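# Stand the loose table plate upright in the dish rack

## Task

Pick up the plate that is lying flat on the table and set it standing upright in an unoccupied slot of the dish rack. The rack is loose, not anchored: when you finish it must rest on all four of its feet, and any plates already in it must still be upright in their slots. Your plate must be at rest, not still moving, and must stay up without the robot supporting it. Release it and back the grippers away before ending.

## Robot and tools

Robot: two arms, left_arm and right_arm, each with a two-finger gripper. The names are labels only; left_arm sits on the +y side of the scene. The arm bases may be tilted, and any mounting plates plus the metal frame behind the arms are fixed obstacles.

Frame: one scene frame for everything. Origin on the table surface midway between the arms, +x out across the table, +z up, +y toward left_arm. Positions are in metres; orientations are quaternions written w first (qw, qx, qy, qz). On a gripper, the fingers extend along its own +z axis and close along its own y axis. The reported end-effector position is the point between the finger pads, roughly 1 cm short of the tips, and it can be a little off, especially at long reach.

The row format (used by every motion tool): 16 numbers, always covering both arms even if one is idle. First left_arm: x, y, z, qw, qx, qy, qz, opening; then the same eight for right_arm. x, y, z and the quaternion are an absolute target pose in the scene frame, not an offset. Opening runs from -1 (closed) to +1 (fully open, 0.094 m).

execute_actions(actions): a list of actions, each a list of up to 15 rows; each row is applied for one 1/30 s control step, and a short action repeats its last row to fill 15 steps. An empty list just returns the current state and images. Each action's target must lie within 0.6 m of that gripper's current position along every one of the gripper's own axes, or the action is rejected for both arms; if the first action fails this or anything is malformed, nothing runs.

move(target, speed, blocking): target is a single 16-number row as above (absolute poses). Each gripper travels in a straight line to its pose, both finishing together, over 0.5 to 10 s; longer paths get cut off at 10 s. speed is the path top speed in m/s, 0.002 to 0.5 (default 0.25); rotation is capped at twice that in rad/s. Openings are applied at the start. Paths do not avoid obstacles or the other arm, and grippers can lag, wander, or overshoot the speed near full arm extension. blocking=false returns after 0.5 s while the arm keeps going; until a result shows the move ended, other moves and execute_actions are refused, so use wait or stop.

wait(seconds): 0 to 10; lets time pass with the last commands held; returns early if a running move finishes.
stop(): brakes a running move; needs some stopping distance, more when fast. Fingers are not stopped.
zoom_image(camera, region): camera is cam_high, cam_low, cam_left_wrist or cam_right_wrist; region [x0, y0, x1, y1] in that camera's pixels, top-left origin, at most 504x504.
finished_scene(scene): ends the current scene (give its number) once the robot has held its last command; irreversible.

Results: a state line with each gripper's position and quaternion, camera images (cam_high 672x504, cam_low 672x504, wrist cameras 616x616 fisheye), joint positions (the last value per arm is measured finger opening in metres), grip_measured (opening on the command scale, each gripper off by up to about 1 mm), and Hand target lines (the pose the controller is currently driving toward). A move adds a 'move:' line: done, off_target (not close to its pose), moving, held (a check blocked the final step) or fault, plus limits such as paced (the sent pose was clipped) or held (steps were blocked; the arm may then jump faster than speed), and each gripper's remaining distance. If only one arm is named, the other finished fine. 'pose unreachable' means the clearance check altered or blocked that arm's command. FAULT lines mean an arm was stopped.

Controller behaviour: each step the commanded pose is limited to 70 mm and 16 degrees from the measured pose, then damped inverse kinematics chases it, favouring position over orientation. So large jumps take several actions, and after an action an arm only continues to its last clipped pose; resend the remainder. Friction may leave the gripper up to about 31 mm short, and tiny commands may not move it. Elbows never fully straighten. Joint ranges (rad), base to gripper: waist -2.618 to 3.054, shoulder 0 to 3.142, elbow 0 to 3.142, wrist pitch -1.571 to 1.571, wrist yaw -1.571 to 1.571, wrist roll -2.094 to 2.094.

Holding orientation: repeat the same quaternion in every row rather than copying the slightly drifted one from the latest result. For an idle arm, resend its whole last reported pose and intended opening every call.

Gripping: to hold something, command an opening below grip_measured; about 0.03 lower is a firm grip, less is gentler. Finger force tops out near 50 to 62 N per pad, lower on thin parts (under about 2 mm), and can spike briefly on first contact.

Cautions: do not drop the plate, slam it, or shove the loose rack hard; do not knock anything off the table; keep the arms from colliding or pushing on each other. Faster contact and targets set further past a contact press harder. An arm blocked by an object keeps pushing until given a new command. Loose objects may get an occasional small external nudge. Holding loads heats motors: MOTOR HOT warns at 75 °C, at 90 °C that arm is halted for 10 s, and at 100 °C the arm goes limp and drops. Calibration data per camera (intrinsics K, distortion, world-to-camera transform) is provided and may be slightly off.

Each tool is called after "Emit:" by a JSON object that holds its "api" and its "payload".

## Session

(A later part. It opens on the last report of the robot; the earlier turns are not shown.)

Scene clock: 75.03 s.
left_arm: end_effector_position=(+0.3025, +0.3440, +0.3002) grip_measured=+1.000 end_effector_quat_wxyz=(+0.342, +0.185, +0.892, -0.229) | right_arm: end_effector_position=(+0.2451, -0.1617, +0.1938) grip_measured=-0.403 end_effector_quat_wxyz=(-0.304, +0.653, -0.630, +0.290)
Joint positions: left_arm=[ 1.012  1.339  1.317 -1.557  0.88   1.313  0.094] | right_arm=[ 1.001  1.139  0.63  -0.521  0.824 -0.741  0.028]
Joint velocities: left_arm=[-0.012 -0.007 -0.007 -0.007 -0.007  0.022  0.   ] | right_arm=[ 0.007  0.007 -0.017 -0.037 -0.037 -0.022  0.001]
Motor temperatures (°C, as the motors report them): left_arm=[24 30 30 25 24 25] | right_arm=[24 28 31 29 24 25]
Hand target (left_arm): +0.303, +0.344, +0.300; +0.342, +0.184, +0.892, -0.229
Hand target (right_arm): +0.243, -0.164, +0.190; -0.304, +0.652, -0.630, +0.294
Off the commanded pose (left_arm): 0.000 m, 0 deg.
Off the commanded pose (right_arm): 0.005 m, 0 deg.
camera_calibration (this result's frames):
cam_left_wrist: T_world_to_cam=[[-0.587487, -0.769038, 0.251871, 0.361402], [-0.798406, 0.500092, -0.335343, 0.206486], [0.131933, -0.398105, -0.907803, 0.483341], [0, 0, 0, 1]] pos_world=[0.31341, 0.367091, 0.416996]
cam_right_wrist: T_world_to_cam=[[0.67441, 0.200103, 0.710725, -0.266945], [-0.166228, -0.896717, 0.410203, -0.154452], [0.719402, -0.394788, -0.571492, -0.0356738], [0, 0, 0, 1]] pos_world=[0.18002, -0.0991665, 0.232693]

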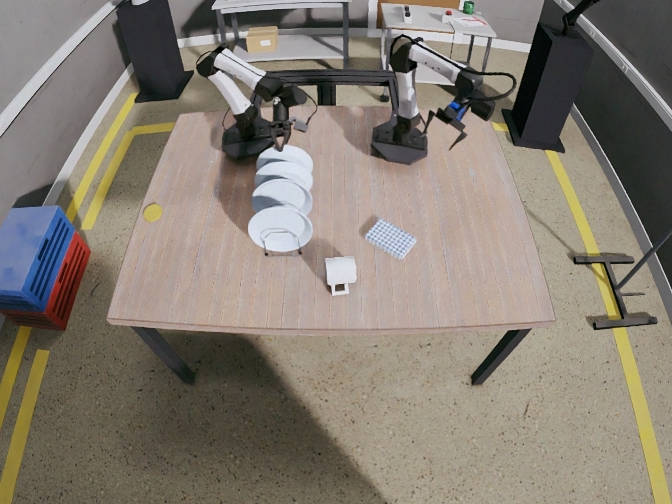

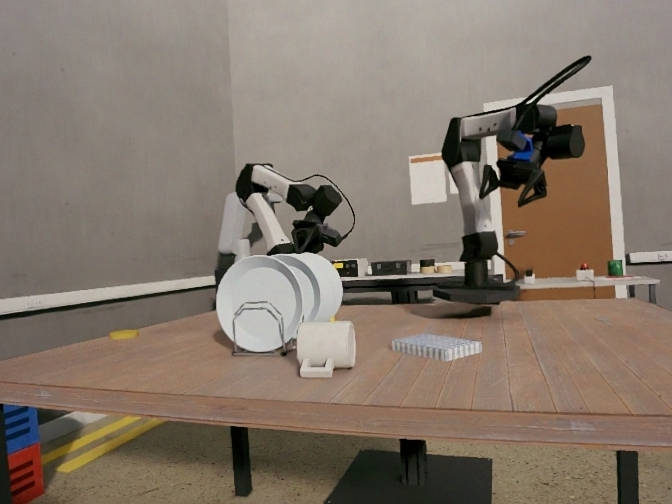

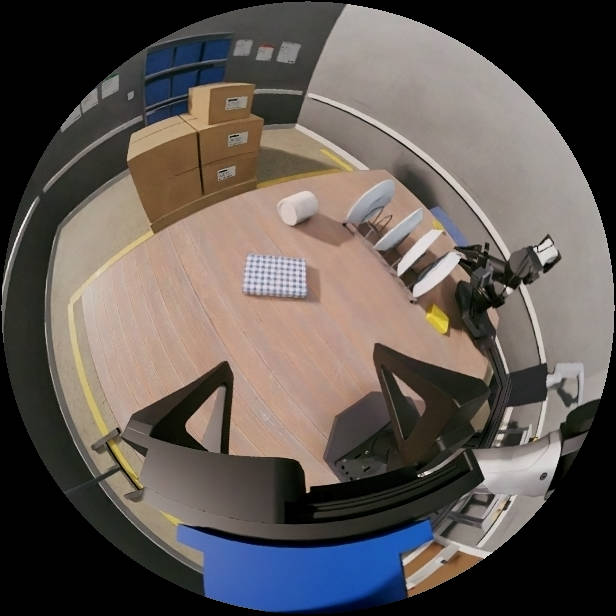

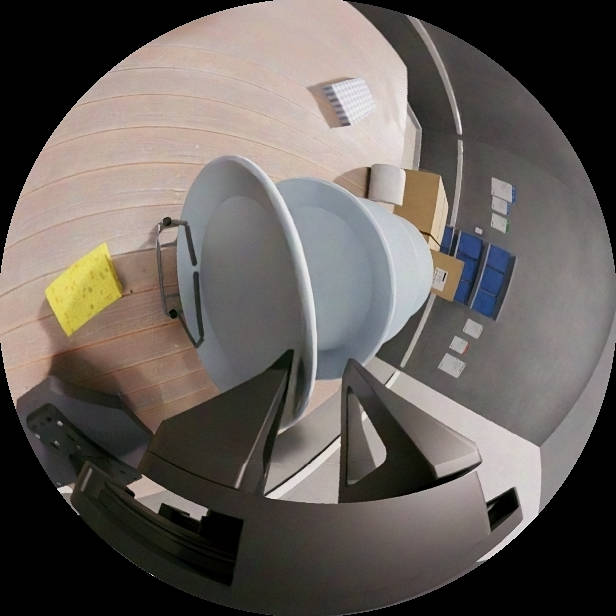

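Emit:
{"api": "move", "payload": {"target": [0.3026,0.3439,0.3004,0.342,0.184,0.892,-0.229,1,0.172,-0.165,0.255,0.3040,-0.6520,0.6296,-0.2936,-0.2], "speed": 0.15}}

Emit:
{"api": "wait", "payload": {"seconds": 2}}

Scene clock: 78.40 s.
left_arm: end_effector_position=(+0.3025, +0.3440, +0.3002) grip_measured=+1.000 end_effector_quat_wxyz=(+0.342, +0.185, +0.892, -0.229) | right_arm: end_effector_position=(+0.1719, -0.1679, +0.2511) grip_measured=-0.202 end_effector_quat_wxyz=(-0.299, +0.652, -0.631, +0.294)
Joint positions: left_arm=[ 1.012  1.339  1.317 -1.557  0.88   1.313  0.094] | right_arm=[ 1.419  1.173  0.899 -1.281  0.948 -0.085  0.037]
Joint velocities: left_arm=[-0.002  0.012  0.007 -0.007 -0.007 -0.007  0.   ] | right_arm=[-0.017  0.002  0.007  0.066  0.022  0.007 -0.   ]
Motor temperatures (°C, as the motors report them): left_arm=[24 30 30 25 24 25] | right_arm=[24 28 31 29 24 25]
Hand target (left_arm): +0.303, +0.344, +0.300; +0.342, +0.184, +0.892, -0.229
Hand target (right_arm): +0.172, -0.165, +0.255; -0.302, +0.651, -0.630, +0.296
Off the commanded pose (left_arm): 0.000 m, 0 deg.
Off the commanded pose (right_arm): 0.005 m, 1 deg.
move: done
camera_calibration (this result's frames):
cam_left_wrist: T_world_to_cam=[[-0.587487, -0.769038, 0.251871, 0.361402], [-0.798406, 0.500092, -0.335343, 0.206486], [0.131933, -0.398105, -0.907803, 0.483341], [0, 0, 0, 1]] pos_world=[0.31341, 0.367091, 0.416996]
cam_right_wrist: T_world_to_cam=[[0.676819, 0.201793, 0.707951, -0.256532], [-0.172938, -0.891197, 0.419357, -0.195882], [0.715547, -0.406261, -0.568282, 0.0451822], [0, 0, 0, 1]] pos_world=[0.107421, -0.104447, 0.289433]

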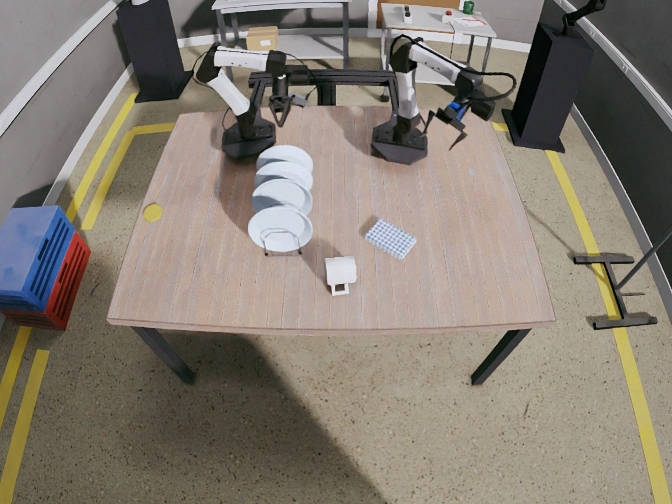

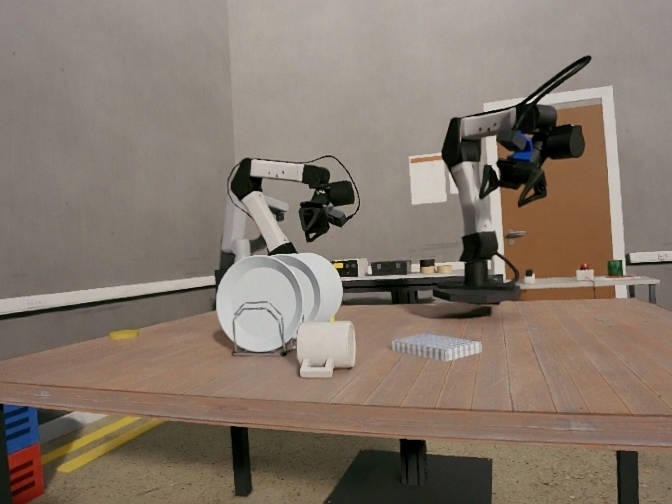

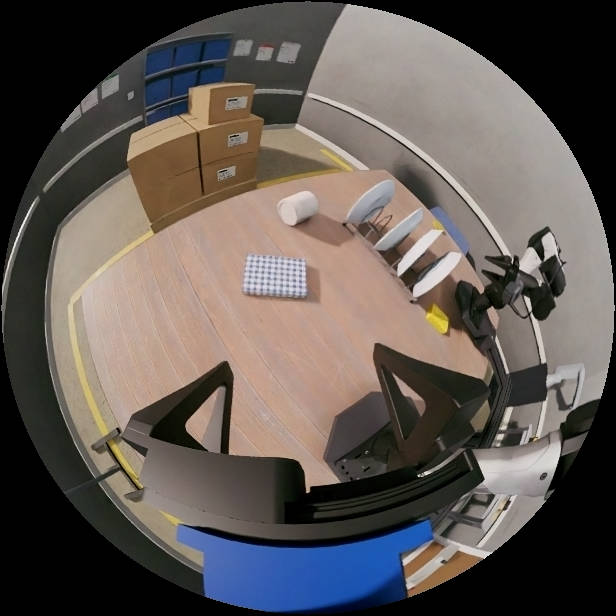

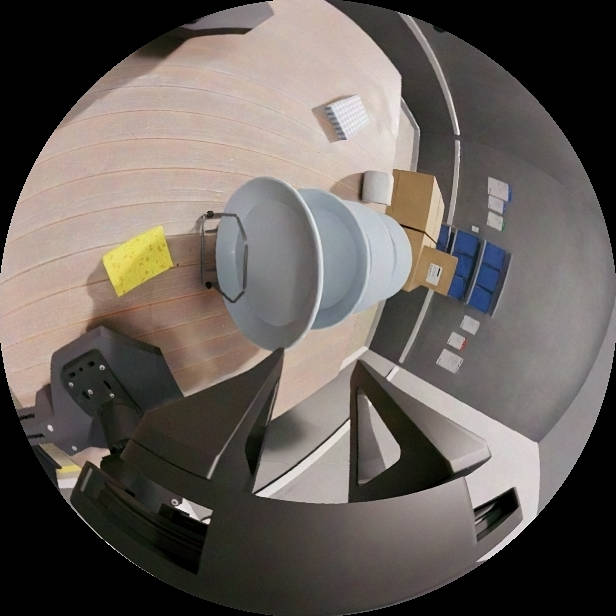

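Scene clock: 80.40 s.
left_arm: end_effector_position=(+0.3025, +0.3440, +0.3002) grip_measured=+1.000 end_effector_quat_wxyz=(+0.342, +0.185, +0.892, -0.229) | right_arm: end_effector_position=(+0.1719, -0.1684, +0.2510) grip_measured=-0.202 end_effector_quat_wxyz=(-0.298, +0.652, -0.632, +0.295)
Joint positions: left_arm=[ 1.012  1.339  1.317 -1.557  0.88   1.313  0.094] | right_arm=[ 1.419  1.173  0.899 -1.284  0.948 -0.08   0.037]
Joint velocities: left_arm=[-0.017 -0.022  0.017  0.007  0.022  0.022  0.   ] | right_arm=[-0.027 -0.002  0.007 -0.066  0.081 -0.022  0.   ]
Motor temperatures (°C, as the motors report them): left_arm=[24 30 30 25 24 25] | right_arm=[24 28 31 29 24 25]
Hand target (left_arm): +0.303, +0.344, +0.300; +0.342, +0.184, +0.892, -0.229
Hand target (right_arm): +0.172, -0.165, +0.255; -0.302, +0.651, -0.630, +0.296
Off the commanded pose (left_arm): 0.000 m, 0 deg.
Off the commanded pose (right_arm): 0.005 m, 1 deg.
wait: 2.00 s; at rest by 0.17 s
camera_calibration (this result's frames):
cam_left_wrist: T_world_to_cam=[[-0.587487, -0.769038, 0.251871, 0.361402], [-0.798406, 0.500092, -0.335343, 0.206486], [0.131933, -0.398105, -0.907803, 0.483341], [0, 0, 0, 1]] pos_world=[0.31341, 0.367091, 0.416996]
cam_right_wrist: T_world_to_cam=[[0.677463, 0.200224, 0.707782, -0.256672], [-0.17523, -0.890604, 0.419666, -0.19594], [0.71438, -0.408333, -0.568266, 0.0447601], [0, 0, 0, 1]] pos_world=[0.107575, -0.104836, 0.289333]

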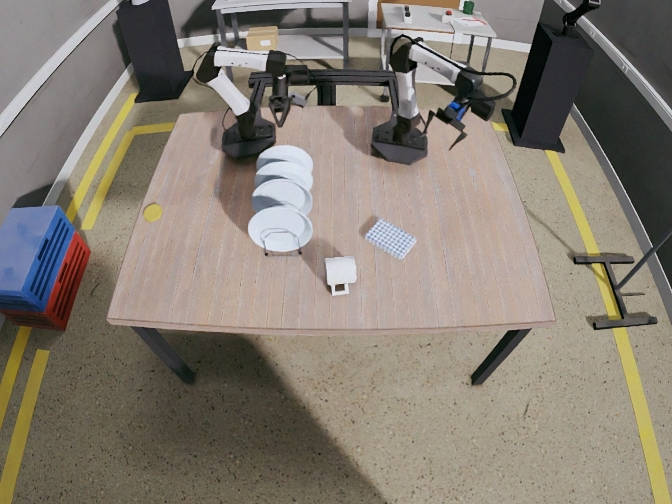

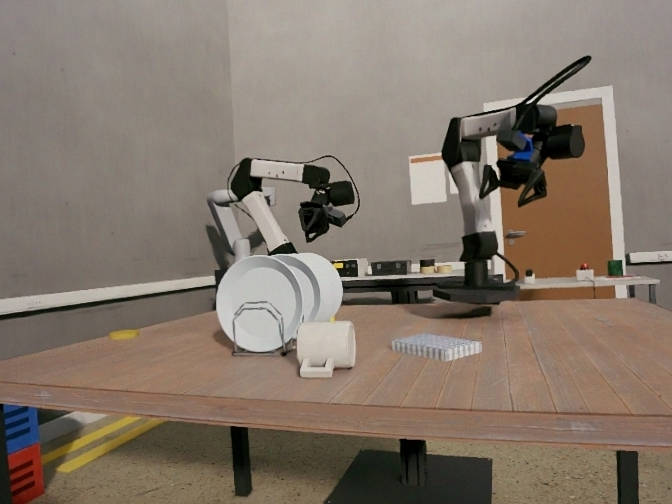

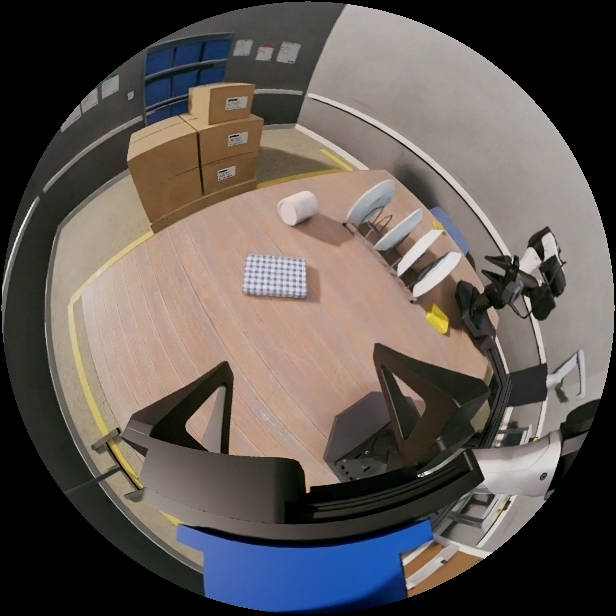

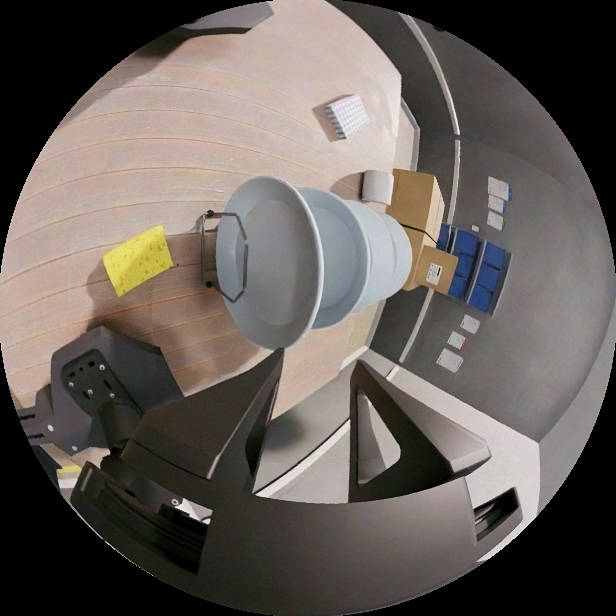

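Emit:
{"api": "wait", "payload": {"seconds": 4}}

Emit:
{"api": "zoom_image", "payload": {"camera": "cam_right_wrist", "region": [190, 160, 420, 360]}}

Emit:
{"api": "wait", "payload": {"seconds": 3}}

Emit:
{"api": "zoom_image", "payload": {"camera": "cam_right_wrist", "region": [190, 160, 420, 360]}}

Scene clock: 86.07 s.
left_arm: end_effector_position=(+0.3025, +0.3440, +0.3002) grip_measured=+1.000 end_effector_quat_wxyz=(+0.342, +0.185, +0.892, -0.229) | right_arm: end_effector_position=(+0.1719, -0.1684, +0.2510) grip_measured=-0.202 end_effector_quat_wxyz=(-0.298, +0.652, -0.632, +0.295)
Joint positions: left_arm=[ 1.012  1.339  1.317 -1.557  0.88   1.313  0.094] | right_arm=[ 1.419  1.173  0.899 -1.284  0.948 -0.08   0.037]
Joint velocities: left_arm=[ 0.012  0.002  0.017 -0.066 -0.081  0.022  0.   ] | right_arm=[ 0.007  0.017 -0.007 -0.022  0.037 -0.022 -0.   ]
Motor temperatures (°C, as the motors report them): left_arm=[24 30 30 25 24 25] | right_arm=[24 28 31 28 24 25]
Hand target (left_arm): +0.303, +0.344, +0.300; +0.342, +0.184, +0.892, -0.229
Hand target (right_arm): +0.172, -0.165, +0.255; -0.302, +0.651, -0.630, +0.296
Off the commanded pose (left_arm): 0.000 m, 0 deg.
Off the commanded pose (right_arm): 0.005 m, 1 deg.
wait: 4.00 s; at rest from the start
camera_calibration (this result's frames):
cam_left_wrist: T_world_to_cam=[[-0.587487, -0.769038, 0.251871, 0.361402], [-0.798406, 0.500092, -0.335343, 0.206486], [0.131933, -0.398105, -0.907803, 0.483341], [0, 0, 0, 1]] pos_world=[0.31341, 0.367091, 0.416996]
cam_right_wrist: T_world_to_cam=[[0.677463, 0.200224, 0.707782, -0.256672], [-0.17523, -0.890604, 0.419666, -0.19594], [0.71438, -0.408333, -0.568266, 0.0447601], [0, 0, 0, 1]] pos_world=[0.107575, -0.104836, 0.289333]

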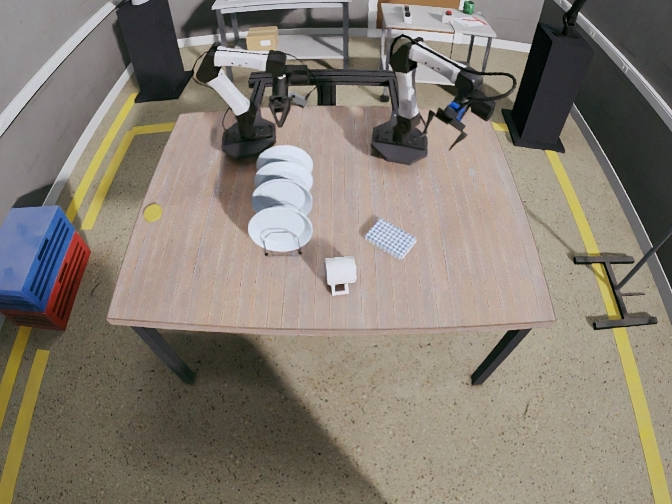

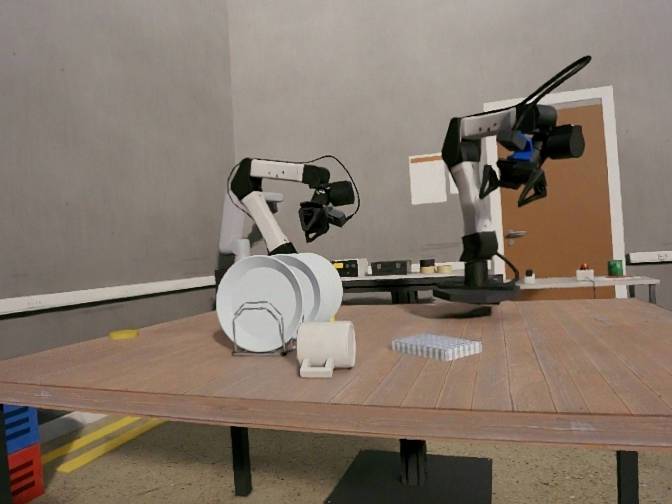

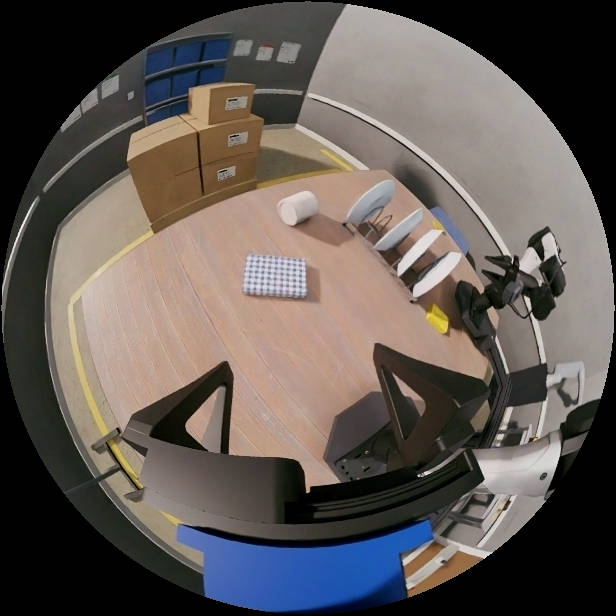

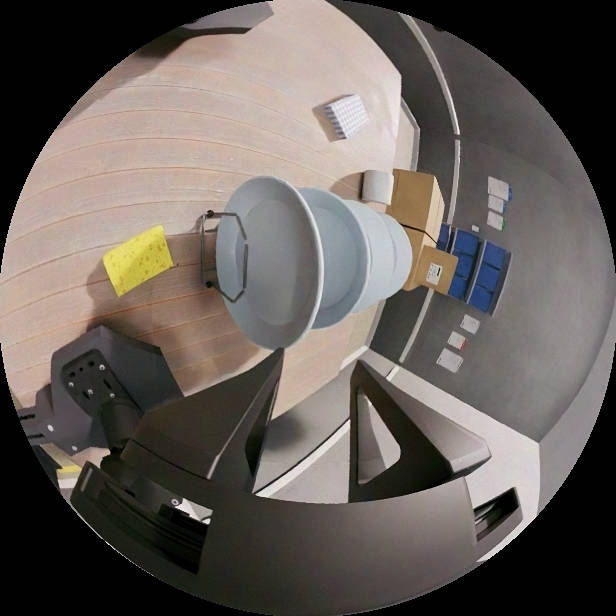

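Region (190, 160, 420, 360) of cam_right_wrist's 616x616 image, scaled by 2.191, with more detail than that image has; it fills the top 438 rows of this view, and the rest is white.

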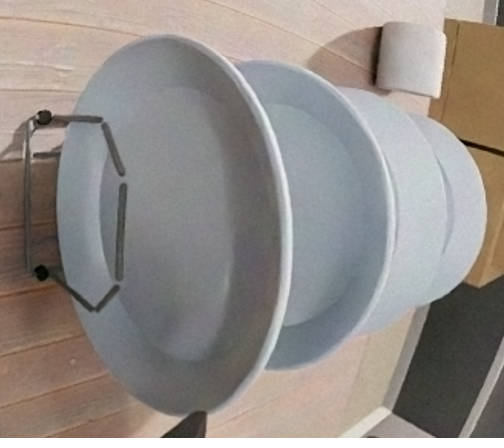

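Scene clock: 89.07 s.
left_arm: end_effector_position=(+0.3025, +0.3440, +0.3002) grip_measured=+1.000 end_effector_quat_wxyz=(+0.342, +0.185, +0.892, -0.229) | right_arm: end_effector_position=(+0.1719, -0.1684, +0.2510) grip_measured=-0.202 end_effector_quat_wxyz=(-0.298, +0.652, -0.632, +0.295)
Joint positions: left_arm=[ 1.012  1.339  1.317 -1.557  0.88   1.313  0.094] | right_arm=[ 1.419  1.173  0.899 -1.284  0.948 -0.08   0.037]
Joint velocities: left_arm=[-0.012 -0.002 -0.007 -0.037 -0.051  0.037  0.   ] | right_arm=[-0.007 -0.027  0.012  0.022 -0.007  0.051 -0.001]
Motor temperatures (°C, as the motors report them): left_arm=[24 30 30 25 24 25] | right_arm=[24 27 32 28 24 25]
Hand target (left_arm): +0.303, +0.344, +0.300; +0.342, +0.184, +0.892, -0.229
Hand target (right_arm): +0.172, -0.165, +0.255; -0.302, +0.651, -0.630, +0.296
Off the commanded pose (left_arm): 0.000 m, 0 deg.
Off the commanded pose (right_arm): 0.005 m, 1 deg.
wait: 3.00 s; at rest by 0.17 s
camera_calibration (this result's frames):
cam_left_wrist: T_world_to_cam=[[-0.587487, -0.769038, 0.251871, 0.361402], [-0.798406, 0.500092, -0.335343, 0.206486], [0.131933, -0.398105, -0.907803, 0.483341], [0, 0, 0, 1]] pos_world=[0.31341, 0.367091, 0.416996]
cam_right_wrist: T_world_to_cam=[[0.677463, 0.200224, 0.707782, -0.256672], [-0.17523, -0.890604, 0.419666, -0.19594], [0.71438, -0.408333, -0.568266, 0.0447601], [0, 0, 0, 1]] pos_world=[0.107575, -0.104836, 0.289333]

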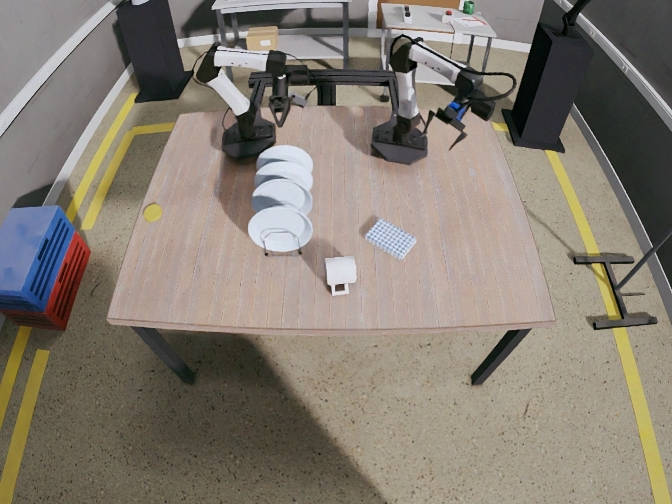

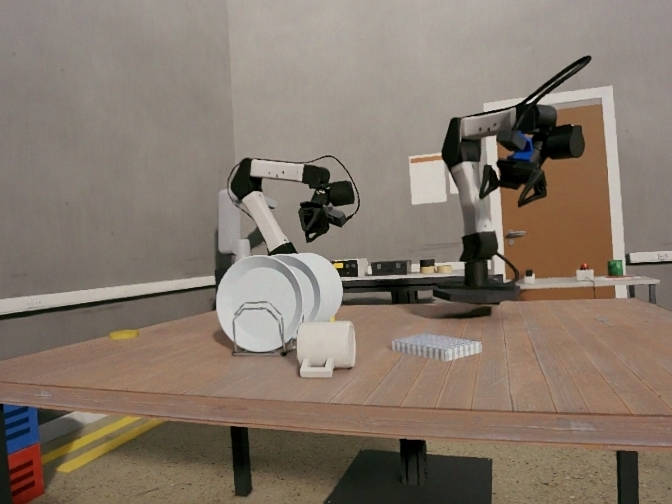

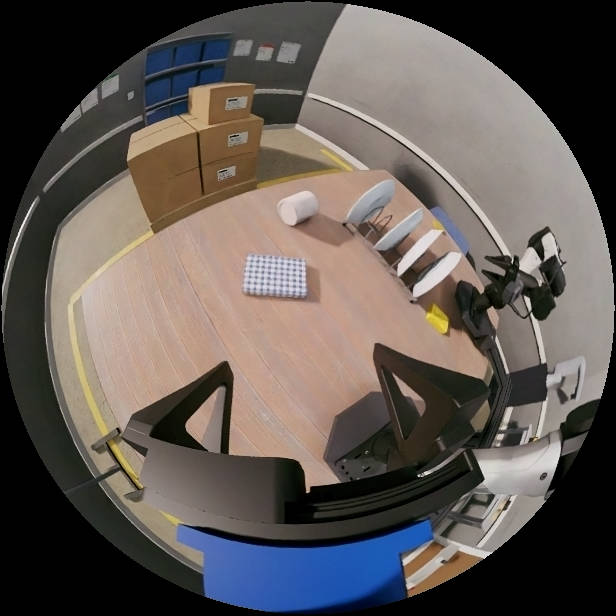

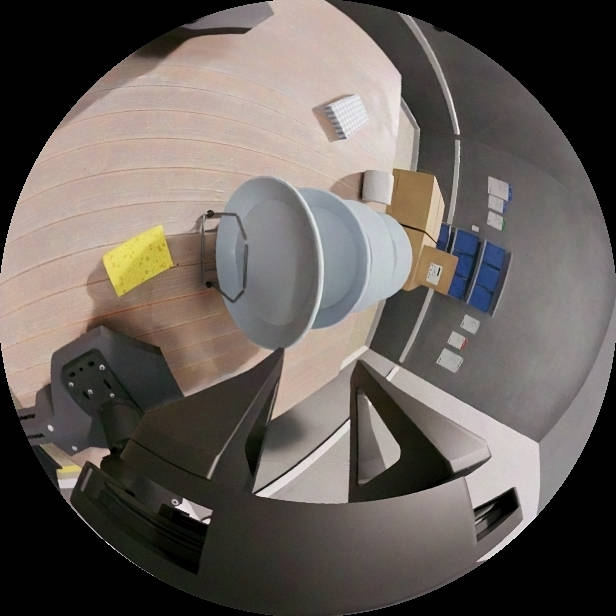

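Region (190, 160, 420, 360) of cam_right_wrist's 616x616 image, scaled by 2.191, with more detail than that image has; it fills the top 438 rows of this view, and the rest is white.

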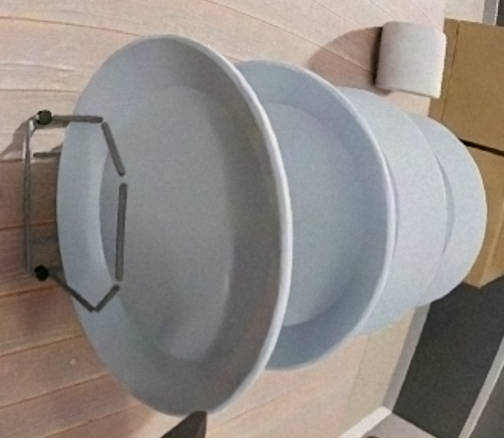

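Emit:
{"api": "finished_scene", "payload": {"scene": 2}}

The scene is finished: the task was done.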